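# Move an unpowered 5.7 kg robot arm between desks

## Task

Carry the limp, unpowered spare robot arm (5.7 kg, joints swinging freely) from the desk it sits on to the other desk and lay it down there. It must end motionless with nothing hanging past any desk edge. No part may drop freely more than a few centimetres at any point, or the task fails. Afterwards the robot must release it and back away. The robot itself must not topple or finish leaning, or the task fails.

## Robot and tools

ROBOT. A Rainbow Robotics RB-Y1: a wheeled base (two drive wheels, two rear casters, 0.66 m long, 0.58 m wide, front edge 0.10 m ahead of the wheel axle), a folding leg plus torso, a head with head_camera, and two 7-joint arms, each ending in a parallel gripper with its own wrist camera (left_wrist_camera, right_wrist_camera). Each arm is rated for about 3 kg, so the 5.7 kg load calls for both hands or support from the torso.

FRAMES. Base frame: origin on the floor between the drive wheels, x forward, y left, z up. The reported chest, left_hand and right_hand positions are in this frame. A hand point lies between its finger pads. The fingers point along the hand's -z and close along its x. Printed hand positions can be off, especially with the arm stretched out. Odometry is the base frame at the scene start. It counts wheel turns only, so slipping is counted as travel. Heading runs -3.142 to 3.142, positive to the left.

execute_actions(actions, cameras). actions is a list with exactly one action, or an empty list, which only reports state and images. An action may contain:
- base: one command only, and it is an offset from where the base last reported itself. {"translate_m": d} drives straight d metres (forward positive, -3 to 3). {"rotate_rad": d} turns in place d radians (counter-clockwise/left positive, -3.2 to 3.2). There is no sideways motion. A move that needs over 8.667 s at its top speed is refused.
- joints: a single object keyed by joint name. Each value is an absolute target in rad, or m for the grippers, not an offset. Ranges: torso_squat_rad 0 to 1.2 (bigger lowers the chest, kept level). torso_shift_rad -0.3 to 0.6 (hips forward). torso_pitch_rad -0.2 to 1.4 (forward bow). torso_yaw_rad -1.5 to 1.5 (left positive). Shoulder pitch -2.356 to 2.356 (negative raises the arm forward). left_shoulder_roll_rad 0 to 3.141; right_shoulder_roll_rad -3.141 to 0 (each lifts its arm outward). Shoulder yaw -2.094 to 2.094. Elbow -2.617 to 0.01 (negative bends). Forearm roll -3.141 to 3.141. Wrist pitch -1.57 to 1.919 (negative tips the hand forward). Hand roll -2.705 to 2.705. Gripper opening 0 to 0.1 m. head_pan_rad -0.523 to 0.523; head_tilt_rad -0.35 to 1.57 (positive looks down). Yaw, roll and pan signs are the same for both arms (positive = left or counter-clockwise from above). Joints count as done within ±0.02, and grippers within ±0.004.
- Torso combinations must also hold: squat+shift <= 1.52; squat-shift+pitch <= 1.57; shift+0.5 pitch-0.4 squat <= 0.7; shift+0.3 pitch-0.5 squat <= 0.39. If you break one, the torso stops partway and reports off_target.
- speeds: lowers the top speed for this action only. translate_m 0.05 to 0.4 m/s; rotate_rad 0.1 to 1.509 rad/s.
- min_time_s: 0.1 to 8. The shortest time any arm or head motion in the action may take.
Default top speeds: arms 1 rad/s (wrist joints 1.5), head 1.5, squat and pitch 0.3, shift 0.15, yaw 0.6, grippers 0.1 m/s. A single action runs at most 15 s. Anything you leave out of an action may still be pushing toward its earlier target. Unknown keys or out-of-range values get the call refused, and nothing moves. cameras takes a list of camera names or "all". If you omit it, or pass null, you get every camera; [] gives none.

wait(seconds): 0 to 10. Holds the current commands and returns state and images.
zoom_image(camera, region): shows a close-up of [x0,y0,x1,y1] pixels from that camera's latest full image, at most 504x504.
read_manual(section): licence text only. It does not move the robot.
finished_scene(scene): ends the current scene for good, using that scene's number, and reports success. Only call it once the arm rests on the new desk and the robot has let go and moved away. Replying without any tool call also ends things.

RESULTS. base_status and joint_status describe how each motion ended. done means it reached the target; for the base it means the wheels turned as commanded, even if they slipped. off_target means it came to rest short and may still push. limit_stop_at_<name>: a built-in limit stopped it. contact_stop: it hit something that pushed back hard. time_out: it took too long. stopped_with_arm: the torso stopped because an arm had a contact stop. After these stops, the joint holds where it is. A contact stop, time-out or stopped_with_arm on one member stops that whole group: the torso's four joints, or one arm's seven joints. limit_stop_at_own_body means a guard halted the motion before arm and body met. Move them apart. "joint command not followed" plus a cause line means the arm's targets were withheld to avoid arm self-collision or arm-arm collision. Those joints read not_followed and may be retried later. on_its_own lists what you did not command; "held at" there is a target, not a position. A Motor temperatures line gives one value per arm joint, in joint_positions order. MOTOR HOT appears from 65 °C. At 80 °C an OVER-TEMPERATURE FAULT brakes the arm and stops the robot; affected keys read limit_stop_at_motor_heat. A TORQUE FAULT, caused by contact torque reaching a joint's limit (shoulders 63.7, elbow 32.7, wrist joints 22.7 N m, load weight included), freezes the robot for 10 s. After either fault, resend your targets.

CAUTIONS. Before doing anything else after a stop, back the stopped part off in its own action: arms first, then the torso. If both hands hold the arm and the torso reports contact_stop as soon as it starts with nothing in the way, set every arm joint (not the grippers) to its reported position, then resend the torso command. To grip, command an opening at least 0.005 m narrower than the part; off_target is then normal. The base does not stop when it hits furniture, and the bent leg can stick out in front of the base. A leg pressed against a desk can shove the robot backward without showing in odometry. Heavy weight far ahead of the wheels can tip the robot over, and nothing stops that. Never let the two arms strike or press on each other, grippers included. The collision check does not cover hands against the other arm. Holding the load heats the motors even while you are thinking, and the simulation keeps running then. Lower the limp arm gently so that no segment drops or swings onto the desk, and avoid slams or hard pushes.

Each tool is called as name(argument=value, ...) on one line, values as JSON.

## Session

execute_actions(actions=[])

Scene clock: 0.00 s.
Motor temperatures (°C, as the motors report them): left_arm=[31 32 32 31 36 35 34] | right_arm=[32 32 29 31 34 36 34]
base_odometry: x=+0.000 y=+0.000 heading=+0.000 (m, m, rad; odometry frame)
base_status: not commanded
joint_positions: torso_squat_rad=+0.350 torso_shift_rad=+0.000 torso_pitch_rad=+0.000 torso_yaw_rad=+0.000 left_shoulder_pitch_rad=+0.019 left_shoulder_roll_rad=+0.007 left_shoulder_yaw_rad=+0.011 left_elbow_rad=-0.177 left_forearm_roll_rad=+0.015 left_wrist_pitch_rad=+0.054 left_hand_roll_rad=+0.000 left_gripper_m=+0.099 right_shoulder_pitch_rad=-0.005 right_shoulder_roll_rad=-0.042 right_shoulder_yaw_rad=-0.017 right_elbow_rad=-0.114 right_forearm_roll_rad=+0.040 right_wrist_pitch_rad=-0.039 right_hand_roll_rad=+0.028 right_gripper_m=+0.100 head_pan_rad=+0.000 head_tilt_rad=+0.400
joint_status: not commanded
chest: x=-0.2279 y=+0.0009 z=+1.2474 quat_wxyz=(+1.000, -0.001, +0.000, +0.000) (m; base frame)
left_hand: x=-0.1679 y=+0.2267 z=+0.5637 quat_wxyz=(+0.998, +0.003, -0.052, +0.016) (m; base frame)
right_hand: x=-0.1599 y=-0.2527 z=+0.5670 quat_wxyz=(+0.996, -0.024, -0.078, +0.028) (m; base frame)
pictures: head_camera, left_wrist_camera, right_wrist_camera
Images, in order (width x height): head_camera 896x504, left_wrist_camera 644x364, right_wrist_camera 644x364.

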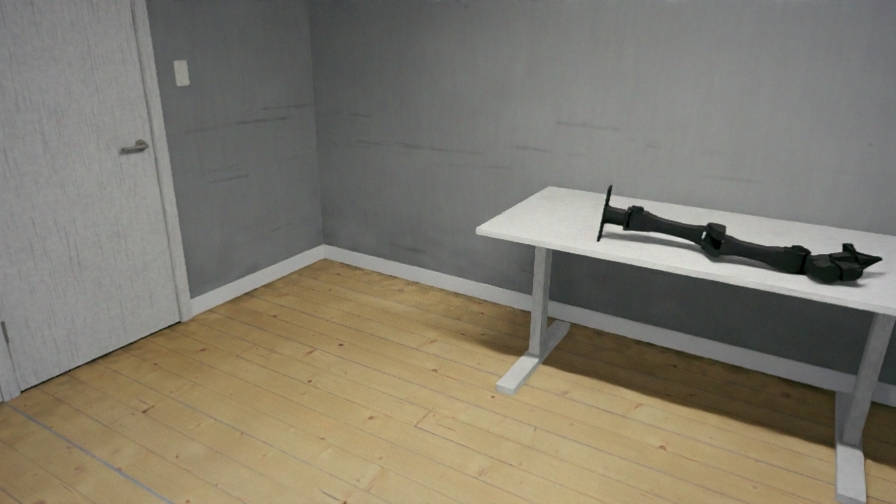

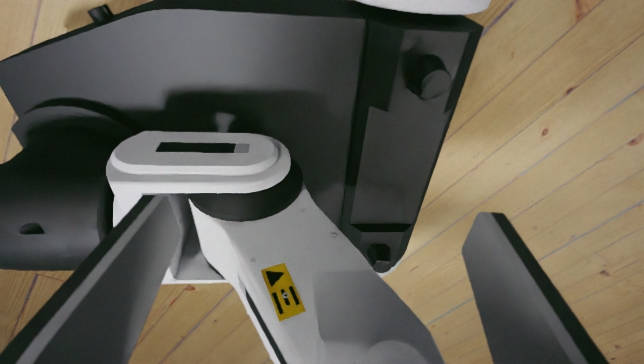

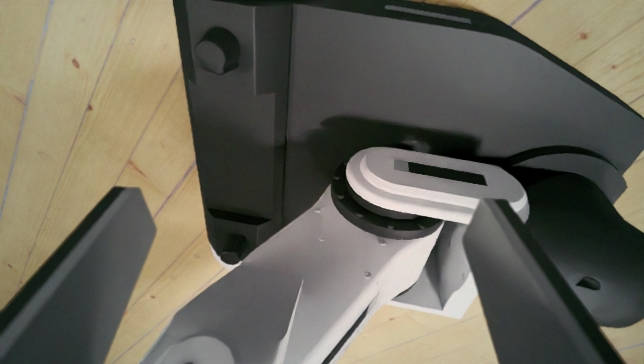

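execute_actions(actions=[{"base": {"rotate_rad": -0.8}}], cameras=["head_camera"])

Scene clock: 7.30 s.
Motor temperatures (°C, as the motors report them): left_arm=[31 32 32 31 36 35 34] | right_arm=[32 32 29 31 34 36 34]
base_odometry: x=+0.000 y=+0.000 heading=-0.800 (m, m, rad; odometry frame)
base_status: done
joint_positions: torso_squat_rad=+0.350 torso_shift_rad=+0.000 torso_pitch_rad=+0.000 torso_yaw_rad=+0.000 left_shoulder_pitch_rad=+0.019 left_shoulder_roll_rad=+0.007 left_shoulder_yaw_rad=+0.011 left_elbow_rad=-0.177 left_forearm_roll_rad=+0.015 left_wrist_pitch_rad=+0.054 left_hand_roll_rad=+0.000 left_gripper_m=+0.099 right_shoulder_pitch_rad=-0.005 right_shoulder_roll_rad=-0.042 right_shoulder_yaw_rad=-0.017 right_elbow_rad=-0.114 right_forearm_roll_rad=+0.040 right_wrist_pitch_rad=-0.039 right_hand_roll_rad=+0.028 right_gripper_m=+0.100 head_pan_rad=+0.000 head_tilt_rad=+0.400
joint_status: not commanded
chest: x=-0.2279 y=+0.0009 z=+1.2474 quat_wxyz=(+1.000, -0.001, +0.000, +0.000) (m; base frame)
left_hand: x=-0.1679 y=+0.2268 z=+0.5637 quat_wxyz=(+0.998, +0.003, -0.053, +0.016) (m; base frame)
right_hand: x=-0.1599 y=-0.2527 z=+0.5670 quat_wxyz=(+0.996, -0.024, -0.078, +0.028) (m; base frame)
pictures: head_camera
Images, in order (width x height): head_camera 896x504.

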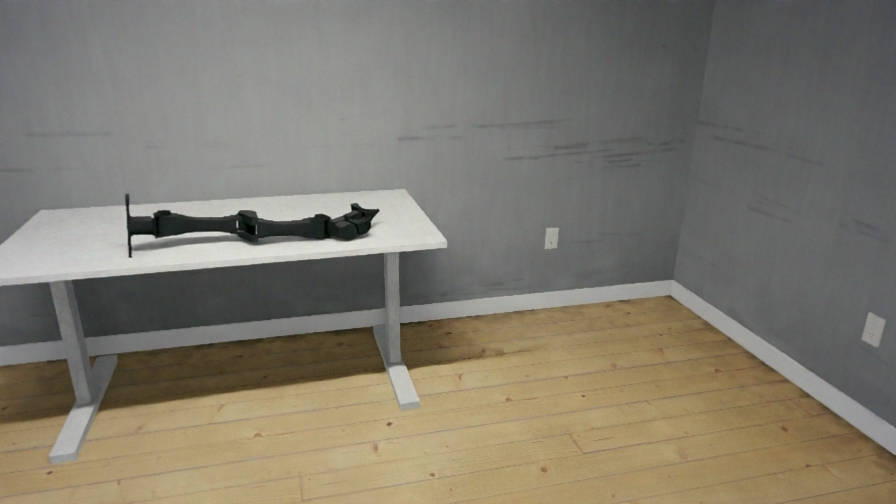

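execute_actions(actions=[{"base": {"rotate_rad": -1.3}}], cameras=["head_camera"])

execute_actions(actions=[{"base": {"rotate_rad": -1.3}}], cameras=["head_camera"])

execute_actions(actions=[{"base": {"rotate_rad": -1.3}}], cameras=["head_camera"])

Scene clock: 18.20 s.
Motor temperatures (°C, as the motors report them): left_arm=[31 32 32 31 36 35 34] | right_arm=[32 32 29 31 34 36 34]
base_odometry: x=+0.000 y=+0.000 heading=-2.099 (m, m, rad; odometry frame)
base_status: done
joint_positions: torso_squat_rad=+0.350 torso_shift_rad=+0.000 torso_pitch_rad=+0.000 torso_yaw_rad=+0.000 left_shoulder_pitch_rad=+0.019 left_shoulder_roll_rad=+0.007 left_shoulder_yaw_rad=+0.011 left_elbow_rad=-0.177 left_forearm_roll_rad=+0.015 left_wrist_pitch_rad=+0.054 left_hand_roll_rad=+0.000 left_gripper_m=+0.099 right_shoulder_pitch_rad=-0.005 right_shoulder_roll_rad=-0.042 right_shoulder_yaw_rad=-0.017 right_elbow_rad=-0.114 right_forearm_roll_rad=+0.040 right_wrist_pitch_rad=-0.039 right_hand_roll_rad=+0.028 right_gripper_m=+0.100 head_pan_rad=+0.000 head_tilt_rad=+0.400
joint_status: not commanded
chest: x=-0.2279 y=+0.0009 z=+1.2474 quat_wxyz=(+1.000, -0.001, +0.000, +0.000) (m; base frame)
left_hand: x=-0.1680 y=+0.2268 z=+0.5637 quat_wxyz=(+0.998, +0.003, -0.053, +0.016) (m; base frame)
right_hand: x=-0.1599 y=-0.2526 z=+0.5670 quat_wxyz=(+0.996, -0.024, -0.078, +0.028) (m; base frame)
pictures: head_camera
Images, in order (width x height): head_camera 896x504.

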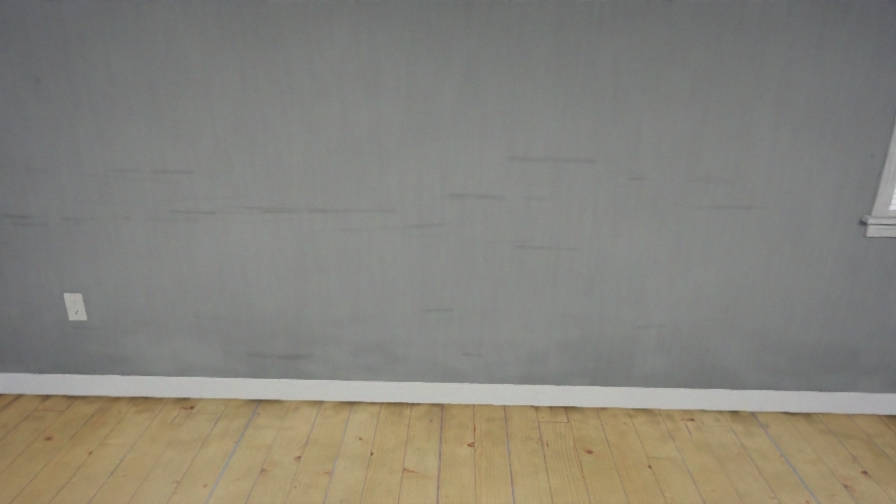

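Scene clock: 21.87 s.
Motor temperatures (°C, as the motors report them): left_arm=[31 32 32 31 36 35 34] | right_arm=[32 32 29 31 34 36 34]
base_odometry: x=+0.000 y=+0.000 heading=+2.884 (m, m, rad; odometry frame)
base_status: done
joint_positions: torso_squat_rad=+0.350 torso_shift_rad=+0.000 torso_pitch_rad=+0.000 torso_yaw_rad=+0.000 left_shoulder_pitch_rad=+0.019 left_shoulder_roll_rad=+0.007 left_shoulder_yaw_rad=+0.011 left_elbow_rad=-0.177 left_forearm_roll_rad=+0.015 left_wrist_pitch_rad=+0.054 left_hand_roll_rad=+0.000 left_gripper_m=+0.099 right_shoulder_pitch_rad=-0.005 right_shoulder_roll_rad=-0.042 right_shoulder_yaw_rad=-0.017 right_elbow_rad=-0.114 right_forearm_roll_rad=+0.040 right_wrist_pitch_rad=-0.039 right_hand_roll_rad=+0.028 right_gripper_m=+0.100 head_pan_rad=+0.000 head_tilt_rad=+0.400
joint_status: not commanded
chest: x=-0.2279 y=+0.0009 z=+1.2474 quat_wxyz=(+1.000, -0.001, +0.000, +0.000) (m; base frame)
left_hand: x=-0.1680 y=+0.2268 z=+0.5637 quat_wxyz=(+0.998, +0.003, -0.053, +0.016) (m; base frame)
right_hand: x=-0.1599 y=-0.2526 z=+0.5670 quat_wxyz=(+0.996, -0.024, -0.078, +0.028) (m; base frame)
pictures: head_camera
Images, in order (width x height): head_camera 896x504.

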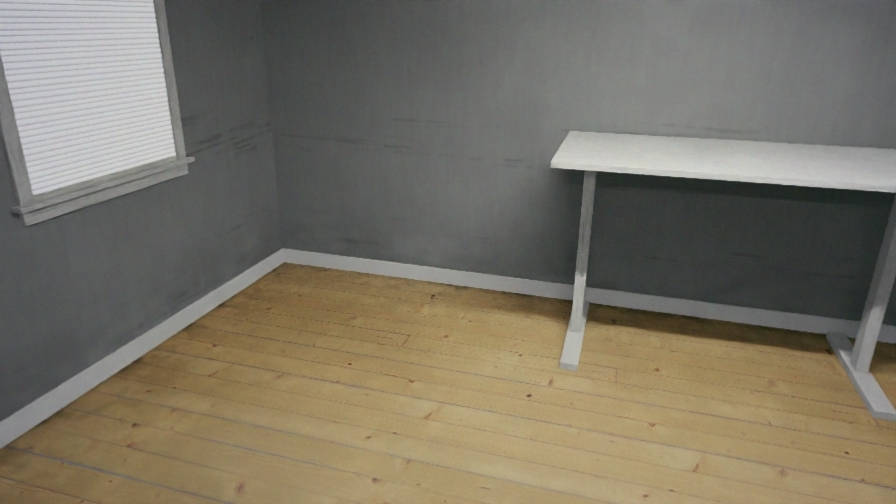

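Scene clock: 25.53 s.
Motor temperatures (°C, as the motors report them): left_arm=[31 32 32 31 36 35 34] | right_arm=[32 32 29 31 34 36 34]
base_odometry: x=+0.000 y=+0.000 heading=+1.585 (m, m, rad; odometry frame)
base_status: done
joint_positions: torso_squat_rad=+0.350 torso_shift_rad=+0.000 torso_pitch_rad=+0.000 torso_yaw_rad=+0.000 left_shoulder_pitch_rad=+0.019 left_shoulder_roll_rad=+0.007 left_shoulder_yaw_rad=+0.011 left_elbow_rad=-0.177 left_forearm_roll_rad=+0.015 left_wrist_pitch_rad=+0.054 left_hand_roll_rad=+0.000 left_gripper_m=+0.099 right_shoulder_pitch_rad=-0.005 right_shoulder_roll_rad=-0.042 right_shoulder_yaw_rad=-0.017 right_elbow_rad=-0.114 right_forearm_roll_rad=+0.040 right_wrist_pitch_rad=-0.039 right_hand_roll_rad=+0.028 right_gripper_m=+0.100 head_pan_rad=+0.000 head_tilt_rad=+0.400
joint_status: not commanded
chest: x=-0.2279 y=+0.0009 z=+1.2474 quat_wxyz=(+1.000, -0.001, +0.000, +0.000) (m; base frame)
left_hand: x=-0.1680 y=+0.2268 z=+0.5637 quat_wxyz=(+0.998, +0.003, -0.053, +0.016) (m; base frame)
right_hand: x=-0.1599 y=-0.2526 z=+0.5670 quat_wxyz=(+0.996, -0.024, -0.078, +0.028) (m; base frame)
pictures: head_camera
Images, in order (width x height): head_camera 896x504.

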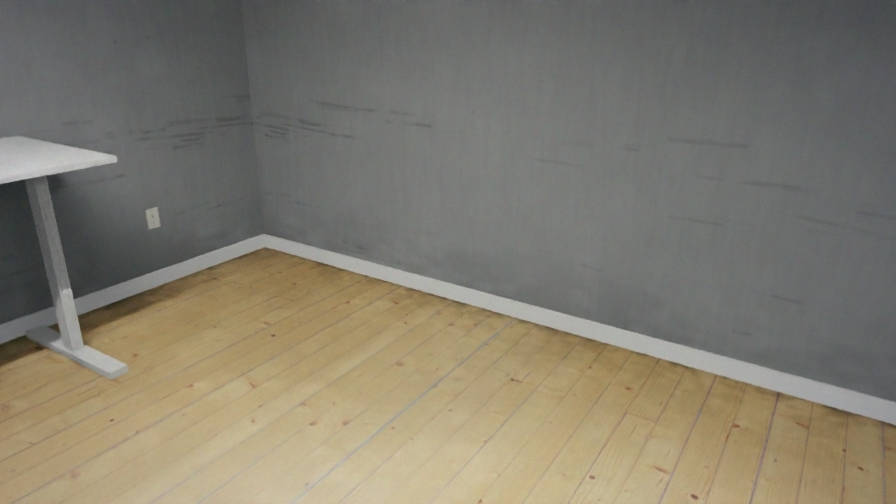

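execute_actions(actions=[{"base": {"rotate_rad": -2.17}}], cameras=["head_camera"])

Scene clock: 38.23 s.
Motor temperatures (°C, as the motors report them): left_arm=[31 32 32 31 36 35 34] | right_arm=[32 32 29 31 34 36 34]
base_odometry: x=+0.000 y=+0.000 heading=-0.585 (m, m, rad; odometry frame)
base_status: done
joint_positions: torso_squat_rad=+0.350 torso_shift_rad=+0.000 torso_pitch_rad=+0.000 torso_yaw_rad=+0.000 left_shoulder_pitch_rad=+0.019 left_shoulder_roll_rad=+0.007 left_shoulder_yaw_rad=+0.011 left_elbow_rad=-0.177 left_forearm_roll_rad=+0.015 left_wrist_pitch_rad=+0.054 left_hand_roll_rad=+0.000 left_gripper_m=+0.099 right_shoulder_pitch_rad=-0.005 right_shoulder_roll_rad=-0.042 right_shoulder_yaw_rad=-0.017 right_elbow_rad=-0.114 right_forearm_roll_rad=+0.040 right_wrist_pitch_rad=-0.039 right_hand_roll_rad=+0.028 right_gripper_m=+0.100 head_pan_rad=+0.000 head_tilt_rad=+0.400
joint_status: not commanded
chest: x=-0.2280 y=+0.0009 z=+1.2474 quat_wxyz=(+1.000, -0.001, +0.000, +0.000) (m; base frame)
left_hand: x=-0.1680 y=+0.2268 z=+0.5637 quat_wxyz=(+0.998, +0.003, -0.053, +0.016) (m; base frame)
right_hand: x=-0.1599 y=-0.2526 z=+0.5670 quat_wxyz=(+0.996, -0.024, -0.078, +0.028) (m; base frame)
pictures: head_camera
Images, in order (width x height): head_camera 896x504.

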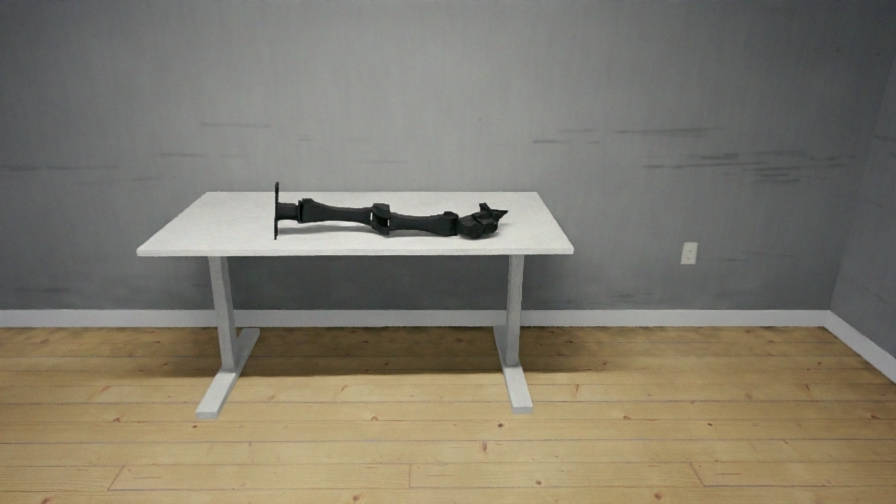

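zoom_image(camera="head_camera", region=[250, 160, 530, 270])

Region (250, 160, 530, 270) of head_camera's 896x504 image, scaled by 1.800, with more detail than that image has; it fills the top 198 rows of this view, and the rest is white.

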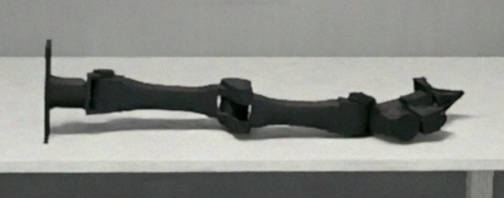

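execute_actions(actions=[{"base": {"rotate_rad": 0.25}}], cameras=[])

execute_actions(actions=[{"base": {"translate_m": 1.05}}], cameras=[])

execute_actions(actions=[{"base": {"rotate_rad": -0.25}, "joints": {"head_tilt_rad": 0.7}}], cameras=["head_camera"])

Scene clock: 65.63 s.
Motor temperatures (°C, as the motors report them): left_arm=[31 32 32 31 36 35 34] | right_arm=[32 32 29 31 34 36 34]
base_odometry: x=+0.000 y=+0.000 heading=-0.335 (m, m, rad; odometry frame)
base_status: done
joint_positions: torso_squat_rad=+0.350 torso_shift_rad=+0.000 torso_pitch_rad=+0.000 torso_yaw_rad=+0.000 left_shoulder_pitch_rad=+0.019 left_shoulder_roll_rad=+0.007 left_shoulder_yaw_rad=+0.011 left_elbow_rad=-0.177 left_forearm_roll_rad=+0.015 left_wrist_pitch_rad=+0.054 left_hand_roll_rad=+0.000 left_gripper_m=+0.099 right_shoulder_pitch_rad=-0.005 right_shoulder_roll_rad=-0.042 right_shoulder_yaw_rad=-0.017 right_elbow_rad=-0.114 right_forearm_roll_rad=+0.040 right_wrist_pitch_rad=-0.039 right_hand_roll_rad=+0.028 right_gripper_m=+0.100 head_pan_rad=+0.000 head_tilt_rad=+0.400
joint_status: not commanded
chest: x=-0.2279 y=+0.0009 z=+1.2474 quat_wxyz=(+1.000, -0.001, +0.000, +0.000) (m; base frame)
left_hand: x=-0.1680 y=+0.2267 z=+0.5638 quat_wxyz=(+0.998, +0.003, -0.053, +0.016) (m; base frame)
right_hand: x=-0.1599 y=-0.2527 z=+0.5670 quat_wxyz=(+0.996, -0.024, -0.078, +0.028) (m; base frame)
pictures: none
No camera images: the call's "cameras" was empty. Leave "cameras" out to get every camera's image.

Scene clock: 69.60 s.
Motor temperatures (°C, as the motors report them): left_arm=[31 32 32 31 36 35 34] | right_arm=[32 32 29 31 34 36 34]
base_odometry: x=+0.991 y=-0.346 heading=-0.337 (m, m, rad; odometry frame)
base_status: done
joint_positions: torso_squat_rad=+0.350 torso_shift_rad=+0.000 torso_pitch_rad=+0.000 torso_yaw_rad=+0.000 left_shoulder_pitch_rad=+0.019 left_shoulder_roll_rad=+0.007 left_shoulder_yaw_rad=+0.011 left_elbow_rad=-0.177 left_forearm_roll_rad=+0.015 left_wrist_pitch_rad=+0.054 left_hand_roll_rad=+0.000 left_gripper_m=+0.099 right_shoulder_pitch_rad=-0.005 right_shoulder_roll_rad=-0.042 right_shoulder_yaw_rad=-0.017 right_elbow_rad=-0.114 right_forearm_roll_rad=+0.040 right_wrist_pitch_rad=-0.039 right_hand_roll_rad=+0.028 right_gripper_m=+0.100 head_pan_rad=+0.000 head_tilt_rad=+0.400
joint_status: not commanded
chest: x=-0.2278 y=+0.0009 z=+1.2474 quat_wxyz=(+1.000, -0.001, +0.000, +0.000) (m; base frame)
left_hand: x=-0.1679 y=+0.2267 z=+0.5637 quat_wxyz=(+0.998, +0.003, -0.052, +0.016) (m; base frame)
right_hand: x=-0.1599 y=-0.2527 z=+0.5670 quat_wxyz=(+0.996, -0.024, -0.078, +0.028) (m; base frame)
pictures: none
No camera images: the call's "cameras" was empty. Leave "cameras" out to get every camera's image.

Scene clock: 71.30 s.
Motor temperatures (°C, as the motors report them): left_arm=[31 32 32 31 36 35 34] | right_arm=[32 32 29 31 34 36 34]
base_odometry: x=+0.991 y=-0.346 heading=-0.586 (m, m, rad; odometry frame)
base_status: done
joint_positions: torso_squat_rad=+0.350 torso_shift_rad=+0.000 torso_pitch_rad=+0.000 torso_yaw_rad=+0.000 left_shoulder_pitch_rad=+0.019 left_shoulder_roll_rad=+0.007 left_shoulder_yaw_rad=+0.011 left_elbow_rad=-0.177 left_forearm_roll_rad=+0.015 left_wrist_pitch_rad=+0.054 left_hand_roll_rad=+0.000 left_gripper_m=+0.099 right_shoulder_pitch_rad=-0.005 right_shoulder_roll_rad=-0.042 right_shoulder_yaw_rad=-0.017 right_elbow_rad=-0.114 right_forearm_roll_rad=+0.040 right_wrist_pitch_rad=-0.039 right_hand_roll_rad=+0.028 right_gripper_m=+0.100 head_pan_rad=+0.000 head_tilt_rad=+0.700
joint_status: all done
chest: x=-0.2278 y=+0.0010 z=+1.2474 quat_wxyz=(+1.000, -0.001, +0.000, +0.000) (m; base frame)
left_hand: x=-0.1680 y=+0.2268 z=+0.5637 quat_wxyz=(+0.998, +0.003, -0.052, +0.016) (m; base frame)
right_hand: x=-0.1599 y=-0.2526 z=+0.5670 quat_wxyz=(+0.996, -0.024, -0.078, +0.028) (m; base frame)
pictures: head_camera
Images, in order (width x height): head_camera 896x504.

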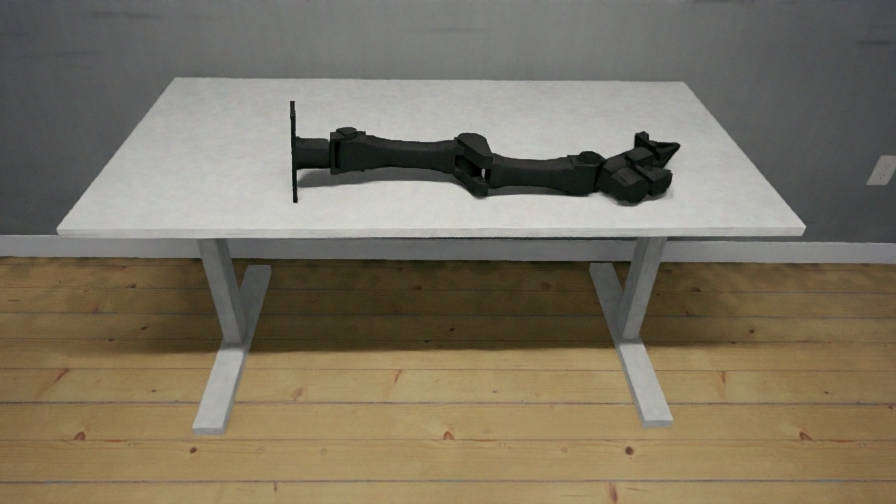

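execute_actions(actions=[{"base": {"translate_m": 0.45}, "joints": {"head_tilt_rad": 0.9, "left_shoulder_pitch_rad": -0.6, "left_shoulder_roll_rad": 0.0, "left_elbow_rad": -1.3, "left_wrist_pitch_rad": 1.9, "right_shoulder_pitch_rad": -0.6, "right_shoulder_roll_rad": 0.0, "right_elbow_rad": -1.3, "right_wrist_pitch_rad": 1.9}}])

Scene clock: 113.50 s.
Motor temperatures (°C, as the motors report them): left_arm=[31 32 32 31 36 35 34] | right_arm=[32 32 29 31 34 36 34]
base_odometry: x=+1.366 y=-0.595 heading=-0.587 (m, m, rad; odometry frame)
base_status: done
joint_positions: torso_squat_rad=+0.350 torso_shift_rad=+0.000 torso_pitch_rad=+0.000 torso_yaw_rad=+0.000 left_shoulder_pitch_rad=-0.600 left_shoulder_roll_rad=+0.000 left_shoulder_yaw_rad=+0.011 left_elbow_rad=-1.300 left_forearm_roll_rad=+0.015 left_wrist_pitch_rad=+1.900 left_hand_roll_rad=+0.000 left_gripper_m=+0.099 right_shoulder_pitch_rad=-0.600 right_shoulder_roll_rad=+0.000 right_shoulder_yaw_rad=-0.017 right_elbow_rad=-1.300 right_forearm_roll_rad=+0.040 right_wrist_pitch_rad=+1.900 right_hand_roll_rad=+0.028 right_gripper_m=+0.100 head_pan_rad=+0.000 head_tilt_rad=+0.900
joint_status: all done
chest: x=-0.2278 y=+0.0009 z=+1.2474 quat_wxyz=(+1.000, -0.001, +0.000, +0.000) (m; base frame)
left_hand: x=+0.1864 y=+0.1602 z=+0.9235 quat_wxyz=(+0.995, +0.019, +0.018, -0.094) (m; base frame)
right_hand: x=+0.1884 y=-0.1719 z=+0.9245 quat_wxyz=(+0.994, -0.044, +0.016, +0.098) (m; base frame)
pictures: head_camera, left_wrist_camera, right_wrist_camera
Images, in order (width x height): head_camera 896x504, left_wrist_camera 644x364, right_wrist_camera 644x364.

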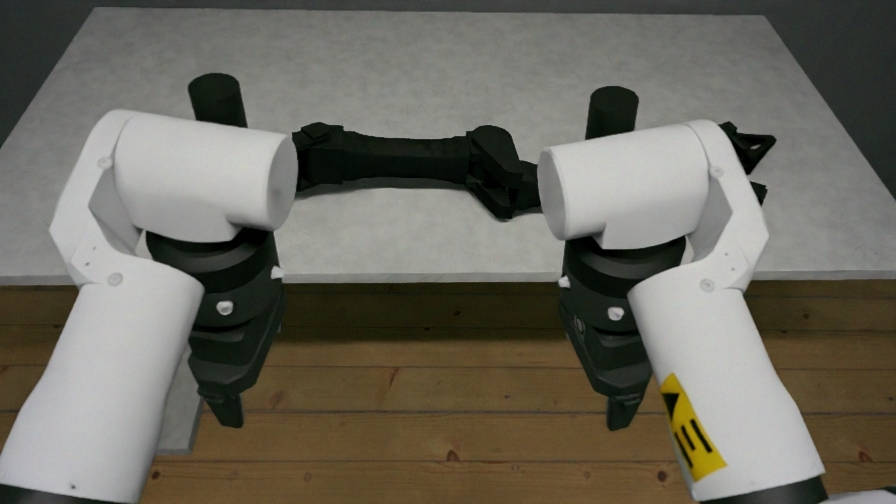

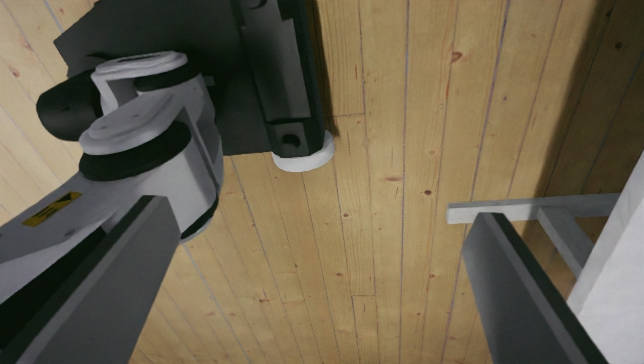

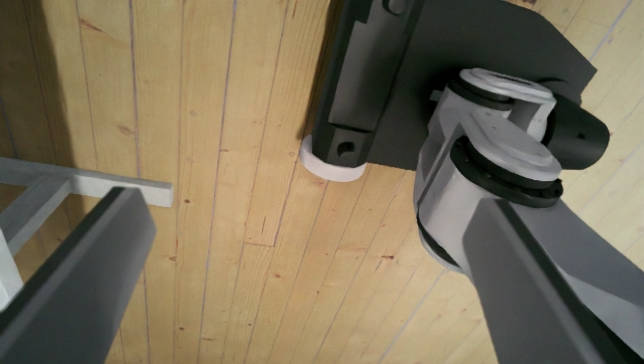

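execute_actions(actions=[{"base": {"translate_m": 0.3}, "joints": {"head_tilt_rad": 0.8, "torso_squat_rad": 0.5, "torso_pitch_rad": 0.3, "left_shoulder_pitch_rad": -1.02, "left_elbow_rad": -1.15, "left_wrist_pitch_rad": 1.87, "right_shoulder_pitch_rad": -1.02, "right_elbow_rad": -1.15, "right_wrist_pitch_rad": 1.87}}])

Scene clock: 166.10 s.
Motor temperatures (°C, as the motors report them): left_arm=[32 32 32 31 36 35 34] | right_arm=[32 32 29 31 34 36 34]
base_odometry: x=+1.616 y=-0.762 heading=-0.587 (m, m, rad; odometry frame)
base_status: done
joint_positions: torso_squat_rad=+0.500 torso_shift_rad=+0.000 torso_pitch_rad=+0.300 torso_yaw_rad=+0.000 left_shoulder_pitch_rad=-1.020 left_shoulder_roll_rad=+0.000 left_shoulder_yaw_rad=+0.011 left_elbow_rad=-1.150 left_forearm_roll_rad=+0.015 left_wrist_pitch_rad=+1.870 left_hand_roll_rad=+0.000 left_gripper_m=+0.099 right_shoulder_pitch_rad=-1.020 right_shoulder_roll_rad=+0.000 right_shoulder_yaw_rad=-0.017 right_elbow_rad=-1.150 right_forearm_roll_rad=+0.040 right_wrist_pitch_rad=+1.870 right_hand_roll_rad=+0.028 right_gripper_m=+0.100 head_pan_rad=+0.000 head_tilt_rad=+0.800
joint_status: all done
chest: x=-0.1364 y=+0.0009 z=+1.1904 quat_wxyz=(+0.989, -0.001, +0.150, +0.000) (m; base frame)
left_hand: x=+0.3059 y=+0.1001 z=+0.8677 quat_wxyz=(+0.986, +0.024, +0.027, -0.161) (m; base frame)
right_hand: x=+0.3097 y=-0.1112 z=+0.8688 quat_wxyz=(+0.985, -0.049, +0.024, +0.166) (m; base frame)
pictures: head_camera, left_wrist_camera, right_wrist_camera
Images, in order (width x height): head_camera 896x504, left_wrist_camera 644x364, right_wrist_camera 644x364.

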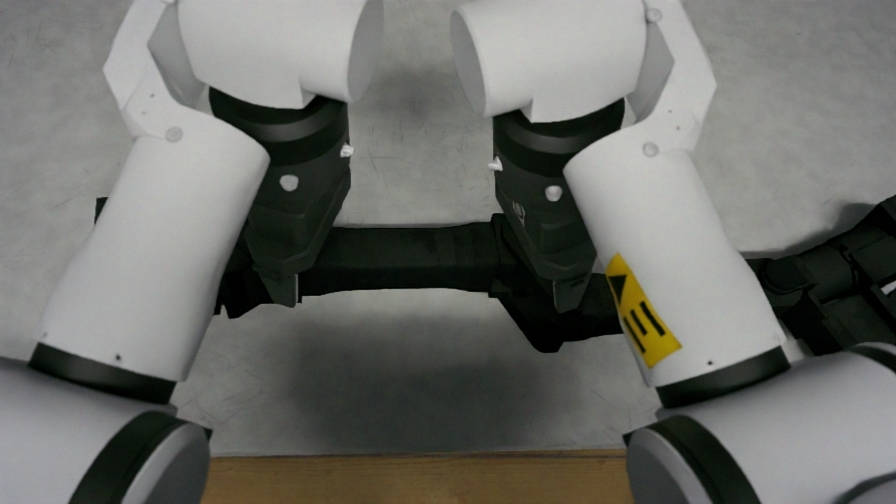

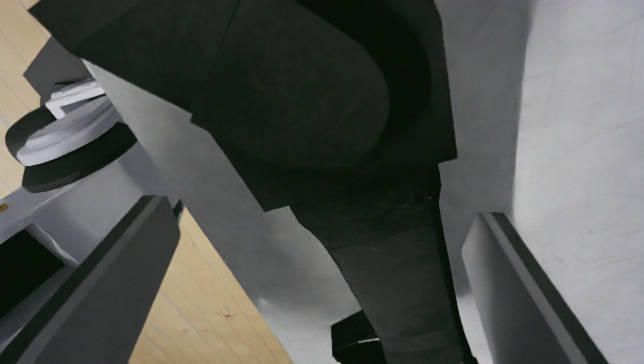

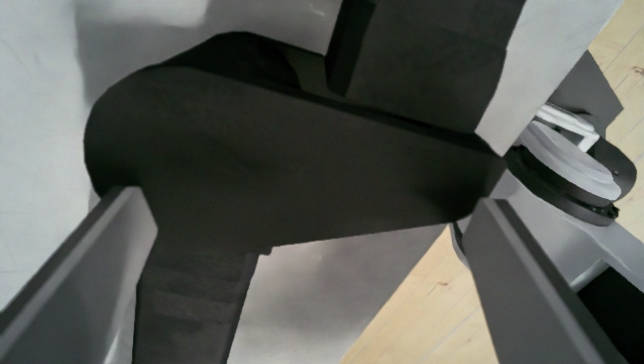

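execute_actions(actions=[{"joints": {"left_hand_roll_rad": 0.324, "right_shoulder_pitch_rad": -1.047, "right_shoulder_roll_rad": -0.169, "right_shoulder_yaw_rad": -0.30, "right_forearm_roll_rad": 0.0, "right_hand_roll_rad": 0.0}}])

Scene clock: 193.00 s.
Motor temperatures (°C, as the motors report them): left_arm=[32 32 32 31 36 35 34] | right_arm=[32 32 29 31 34 36 34]
base_odometry: x=+1.616 y=-0.762 heading=-0.587 (m, m, rad; odometry frame)
base_status: not commanded
joint_positions: torso_squat_rad=+0.500 torso_shift_rad=+0.000 torso_pitch_rad=+0.300 torso_yaw_rad=+0.000 left_shoulder_pitch_rad=-1.020 left_shoulder_roll_rad=+0.000 left_shoulder_yaw_rad=+0.011 left_elbow_rad=-1.150 left_forearm_roll_rad=+0.015 left_wrist_pitch_rad=+1.870 left_hand_roll_rad=+0.324 left_gripper_m=+0.099 right_shoulder_pitch_rad=-1.046 right_shoulder_roll_rad=-0.169 right_shoulder_yaw_rad=-0.300 right_elbow_rad=-1.150 right_forearm_roll_rad=+0.000 right_wrist_pitch_rad=+1.870 right_hand_roll_rad=+0.000 right_gripper_m=+0.100 head_pan_rad=+0.000 head_tilt_rad=+0.800
joint_status: all done
chest: x=-0.1365 y=+0.0009 z=+1.1904 quat_wxyz=(+0.989, -0.001, +0.150, +0.000) (m; base frame)
left_hand: x=+0.3059 y=+0.1000 z=+0.8678 quat_wxyz=(+0.999, +0.028, +0.023, +0.000) (m; base frame)
right_hand: x=+0.3458 y=-0.2197 z=+0.8949 quat_wxyz=(+1.000, -0.001, +0.001, +0.000) (m; base frame)
pictures: head_camera, left_wrist_camera, right_wrist_camera
Images, in order (width x height): head_camera 896x504, left_wrist_camera 644x364, right_wrist_camera 644x364.

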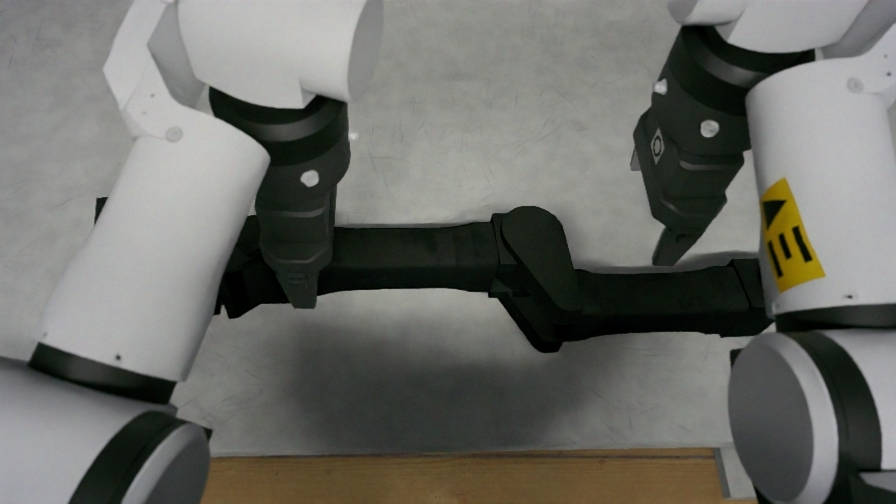

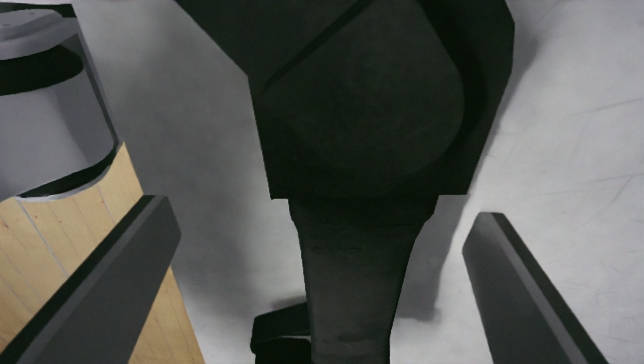

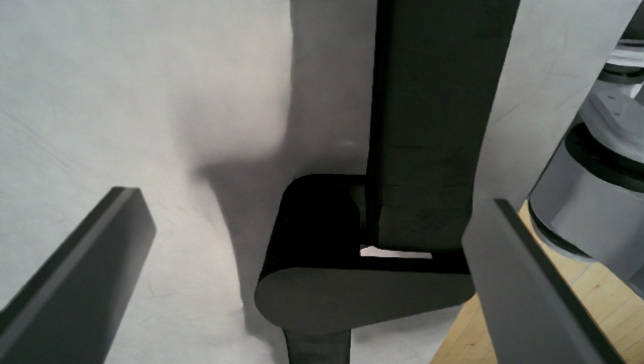

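execute_actions(actions=[{"joints": {"torso_squat_rad": 0.35, "right_shoulder_pitch_rad": -0.801, "right_shoulder_roll_rad": -0.101, "right_shoulder_yaw_rad": -0.248, "right_elbow_rad": -1.40}, "min_time_s": 2}])

Scene clock: 233.73 s.
Motor temperatures (°C, as the motors report them): left_arm=[32 32 32 32 36 35 34] | right_arm=[33 32 29 31 34 36 34]
base_odometry: x=+1.616 y=-0.762 heading=-0.587 (m, m, rad; odometry frame)
base_status: not commanded
joint_positions: torso_squat_rad=+0.350 torso_shift_rad=+0.000 torso_pitch_rad=+0.300 torso_yaw_rad=+0.000 left_shoulder_pitch_rad=-1.020 left_shoulder_roll_rad=+0.000 left_shoulder_yaw_rad=+0.011 left_elbow_rad=-1.150 left_forearm_roll_rad=+0.015 left_wrist_pitch_rad=+1.870 left_hand_roll_rad=+0.324 left_gripper_m=+0.099 right_shoulder_pitch_rad=-0.801 right_shoulder_roll_rad=-0.101 right_shoulder_yaw_rad=-0.248 right_elbow_rad=-1.400 right_forearm_roll_rad=+0.000 right_wrist_pitch_rad=+1.870 right_hand_roll_rad=+0.000 right_gripper_m=+0.100 head_pan_rad=+0.000 head_tilt_rad=+0.800
joint_status: all done
chest: x=-0.1365 y=+0.0009 z=+1.2337 quat_wxyz=(+0.989, -0.001, +0.150, +0.000) (m; base frame)
left_hand: x=+0.3059 y=+0.1000 z=+0.9110 quat_wxyz=(+0.999, +0.028, +0.023, +0.000) (m; base frame)
right_hand: x=+0.2936 y=-0.2198 z=+0.8936 quat_wxyz=(+1.000, -0.001, +0.000, +0.000) (m; base frame)
pictures: head_camera, left_wrist_camera, right_wrist_camera
Images, in order (width x height): head_camera 896x504, left_wrist_camera 644x364, right_wrist_camera 644x364.

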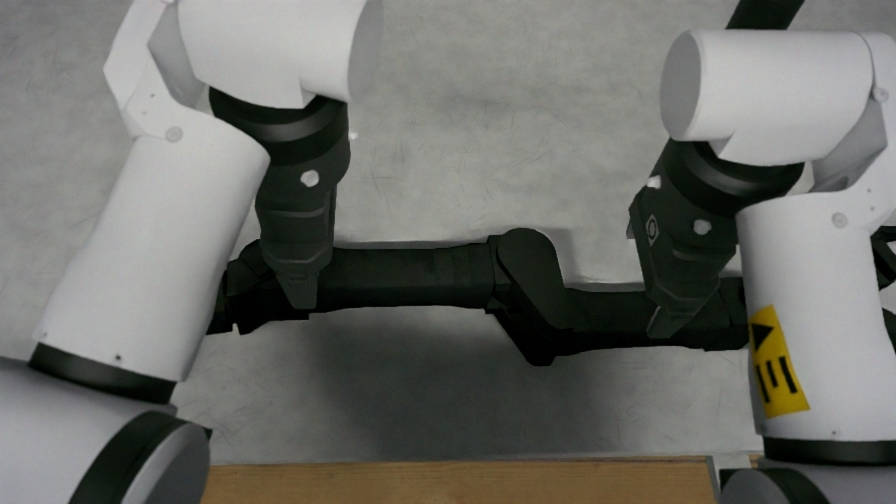

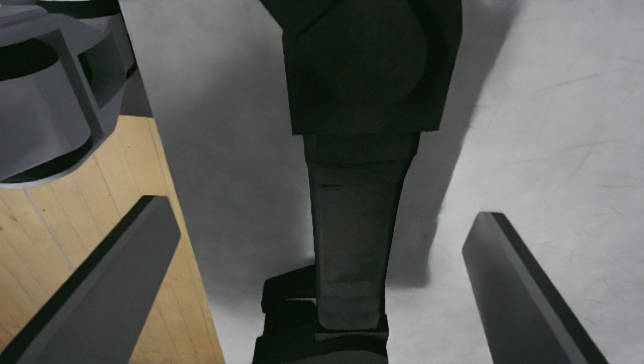

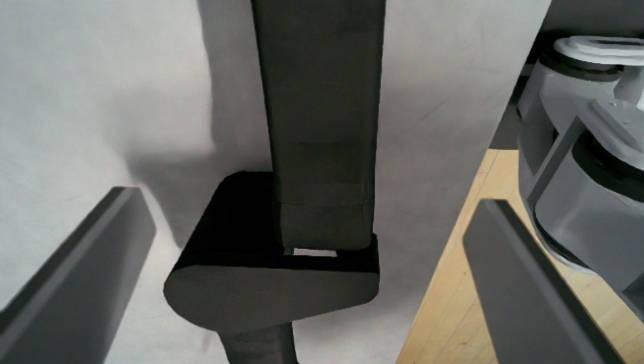

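execute_actions(actions=[{"joints": {"torso_yaw_rad": -0.07, "left_hand_roll_rad": 0.394, "right_hand_roll_rad": 0.07, "torso_squat_rad": 0.55}}])

Scene clock: 260.90 s.
Motor temperatures (°C, as the motors report them): left_arm=[32 32 32 32 36 35 34] | right_arm=[32 32 29 31 34 36 34]
base_odometry: x=+1.616 y=-0.762 heading=-0.587 (m, m, rad; odometry frame)
base_status: not commanded
joint_positions: torso_squat_rad=+0.550 torso_shift_rad=+0.000 torso_pitch_rad=+0.300 torso_yaw_rad=-0.070 left_shoulder_pitch_rad=-1.020 left_shoulder_roll_rad=+0.000 left_shoulder_yaw_rad=+0.011 left_elbow_rad=-1.150 left_forearm_roll_rad=+0.015 left_wrist_pitch_rad=+1.870 left_hand_roll_rad=+0.394 left_gripper_m=+0.099 right_shoulder_pitch_rad=-0.801 right_shoulder_roll_rad=-0.101 right_shoulder_yaw_rad=-0.248 right_elbow_rad=-1.400 right_forearm_roll_rad=+0.000 right_wrist_pitch_rad=+1.870 right_hand_roll_rad=+0.070 right_gripper_m=+0.100 head_pan_rad=+0.000 head_tilt_rad=+0.800
joint_status: all done
chest: x=-0.1365 y=+0.0008 z=+1.1729 quat_wxyz=(+0.988, -0.006, +0.149, -0.035) (m; base frame)
left_hand: x=+0.3113 y=+0.0637 z=+0.8487 quat_wxyz=(+1.000, +0.019, +0.021, +0.001) (m; base frame)
right_hand: x=+0.2777 y=-0.2549 z=+0.8378 quat_wxyz=(+1.000, -0.011, +0.000, +0.001) (m; base frame)
pictures: head_camera, left_wrist_camera, right_wrist_camera
Images, in order (width x height): head_camera 896x504, left_wrist_camera 644x364, right_wrist_camera 644x364.

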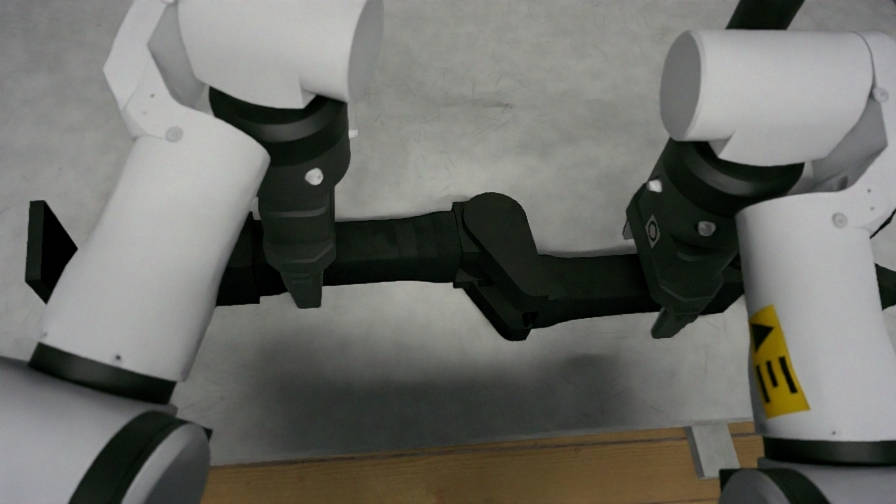

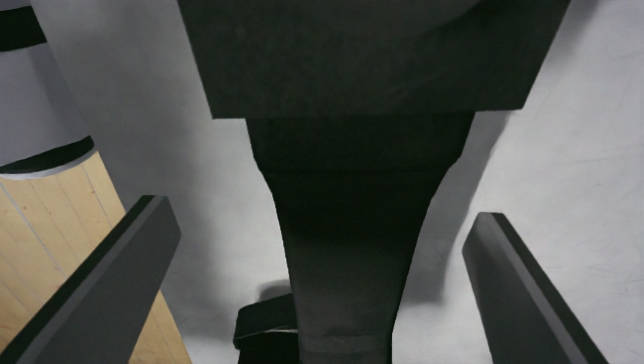

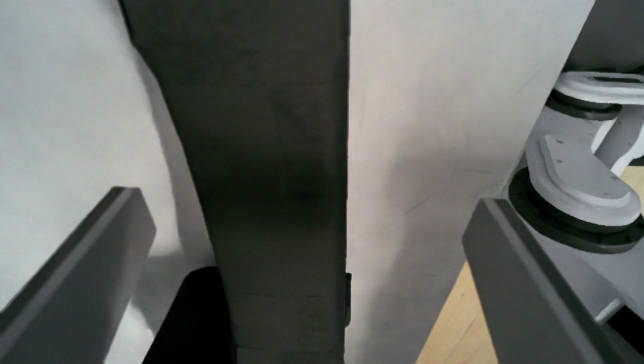

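execute_actions(actions=[{"base": {"translate_m": 0.015}, "joints": {"torso_squat_rad": 0.65}}])

Scene clock: 268.57 s.
Motor temperatures (°C, as the motors report them): left_arm=[32 32 32 32 36 35 34] | right_arm=[32 32 29 31 34 36 34]
base_odometry: x=+1.628 y=-0.770 heading=-0.587 (m, m, rad; odometry frame)
base_status: done
joint_positions: torso_squat_rad=+0.650 torso_shift_rad=+0.000 torso_pitch_rad=+0.300 torso_yaw_rad=-0.070 left_shoulder_pitch_rad=-1.020 left_shoulder_roll_rad=+0.000 left_shoulder_yaw_rad=+0.011 left_elbow_rad=-1.150 left_forearm_roll_rad=+0.015 left_wrist_pitch_rad=+1.870 left_hand_roll_rad=+0.394 left_gripper_m=+0.099 right_shoulder_pitch_rad=-0.801 right_shoulder_roll_rad=-0.101 right_shoulder_yaw_rad=-0.248 right_elbow_rad=-1.400 right_forearm_roll_rad=+0.000 right_wrist_pitch_rad=+1.870 right_hand_roll_rad=+0.070 right_gripper_m=+0.100 head_pan_rad=+0.000 head_tilt_rad=+0.800
joint_status: all done
chest: x=-0.1365 y=+0.0008 z=+1.1334 quat_wxyz=(+0.988, -0.006, +0.149, -0.035) (m; base frame)
left_hand: x=+0.3113 y=+0.0637 z=+0.8092 quat_wxyz=(+1.000, +0.019, +0.021, +0.001) (m; base frame)
right_hand: x=+0.2777 y=-0.2549 z=+0.7983 quat_wxyz=(+1.000, -0.011, +0.000, +0.001) (m; base frame)
pictures: head_camera, left_wrist_camera, right_wrist_camera
Images, in order (width x height): head_camera 896x504, left_wrist_camera 644x364, right_wrist_camera 644x364.

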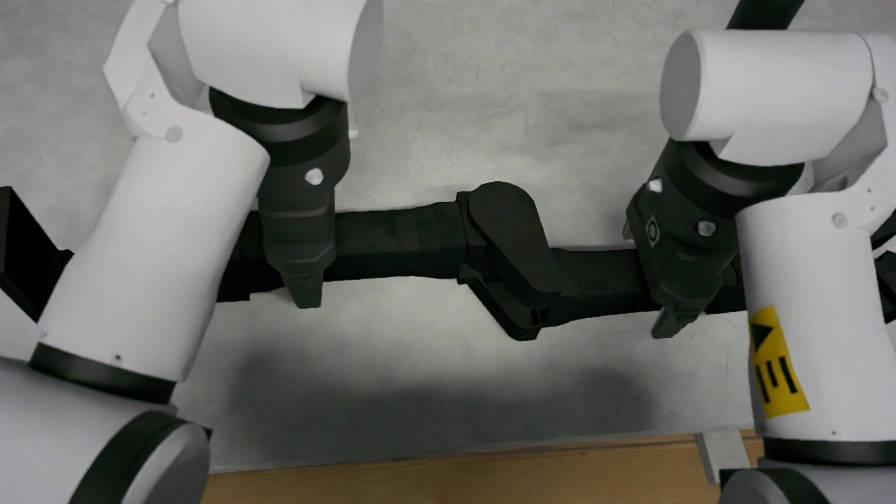

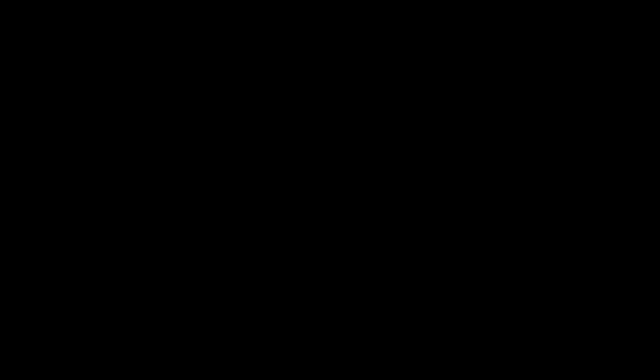

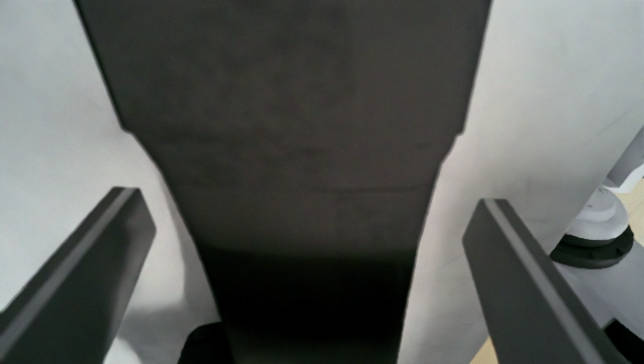

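execute_actions(actions=[{"joints": {"left_gripper_m": 0.02, "right_gripper_m": 0.02}}])

Scene clock: 281.50 s.
Motor temperatures (°C, as the motors report them): left_arm=[32 32 32 32 36 35 34] | right_arm=[32 32 29 31 34 36 34]
base_odometry: x=+1.628 y=-0.770 heading=-0.587 (m, m, rad; odometry frame)
base_status: not commanded
joint_positions: torso_squat_rad=+0.650 torso_shift_rad=+0.000 torso_pitch_rad=+0.300 torso_yaw_rad=-0.070 left_shoulder_pitch_rad=-1.020 left_shoulder_roll_rad=+0.000 left_shoulder_yaw_rad=+0.011 left_elbow_rad=-1.150 left_forearm_roll_rad=+0.015 left_wrist_pitch_rad=+1.870 left_hand_roll_rad=+0.394 left_gripper_m=+0.054 right_shoulder_pitch_rad=-0.801 right_shoulder_roll_rad=-0.101 right_shoulder_yaw_rad=-0.248 right_elbow_rad=-1.400 right_forearm_roll_rad=+0.000 right_wrist_pitch_rad=+1.870 right_hand_roll_rad=+0.070 right_gripper_m=+0.055 head_pan_rad=+0.000 head_tilt_rad=+0.800
joint_status: left_gripper_m off_target (ended at +0.054, target +0.020); right_gripper_m off_target (ended at +0.055, target +0.020)
chest: x=-0.1366 y=+0.0008 z=+1.1334 quat_wxyz=(+0.988, -0.006, +0.149, -0.035) (m; base frame)
left_hand: x=+0.3112 y=+0.0636 z=+0.8093 quat_wxyz=(+1.000, +0.019, +0.021, +0.001) (m; base frame)
right_hand: x=+0.2777 y=-0.2549 z=+0.7983 quat_wxyz=(+1.000, -0.011, +0.000, +0.002) (m; base frame)
pictures: head_camera, left_wrist_camera, right_wrist_camera
Images, in order (width x height): head_camera 896x504, left_wrist_camera 644x364, right_wrist_camera 644x364.

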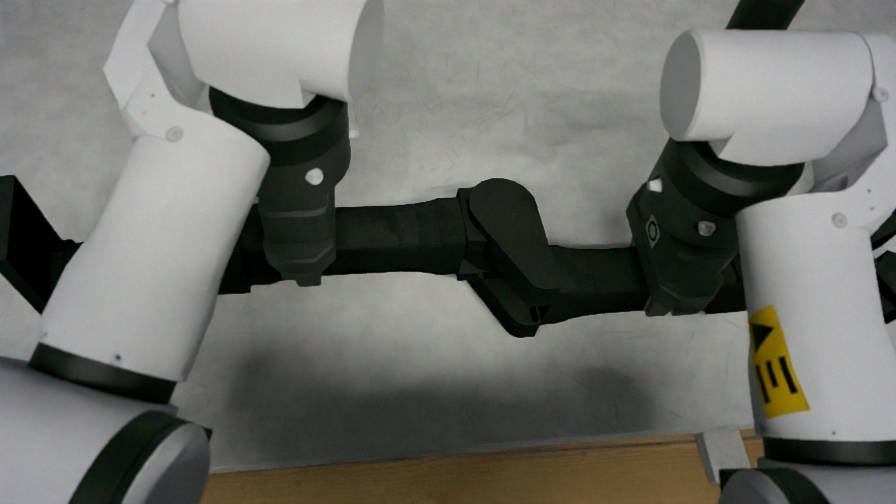

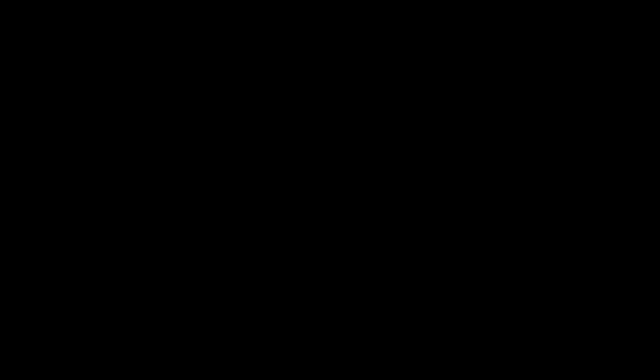

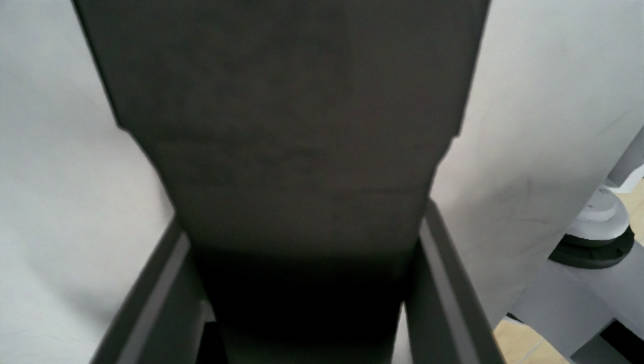

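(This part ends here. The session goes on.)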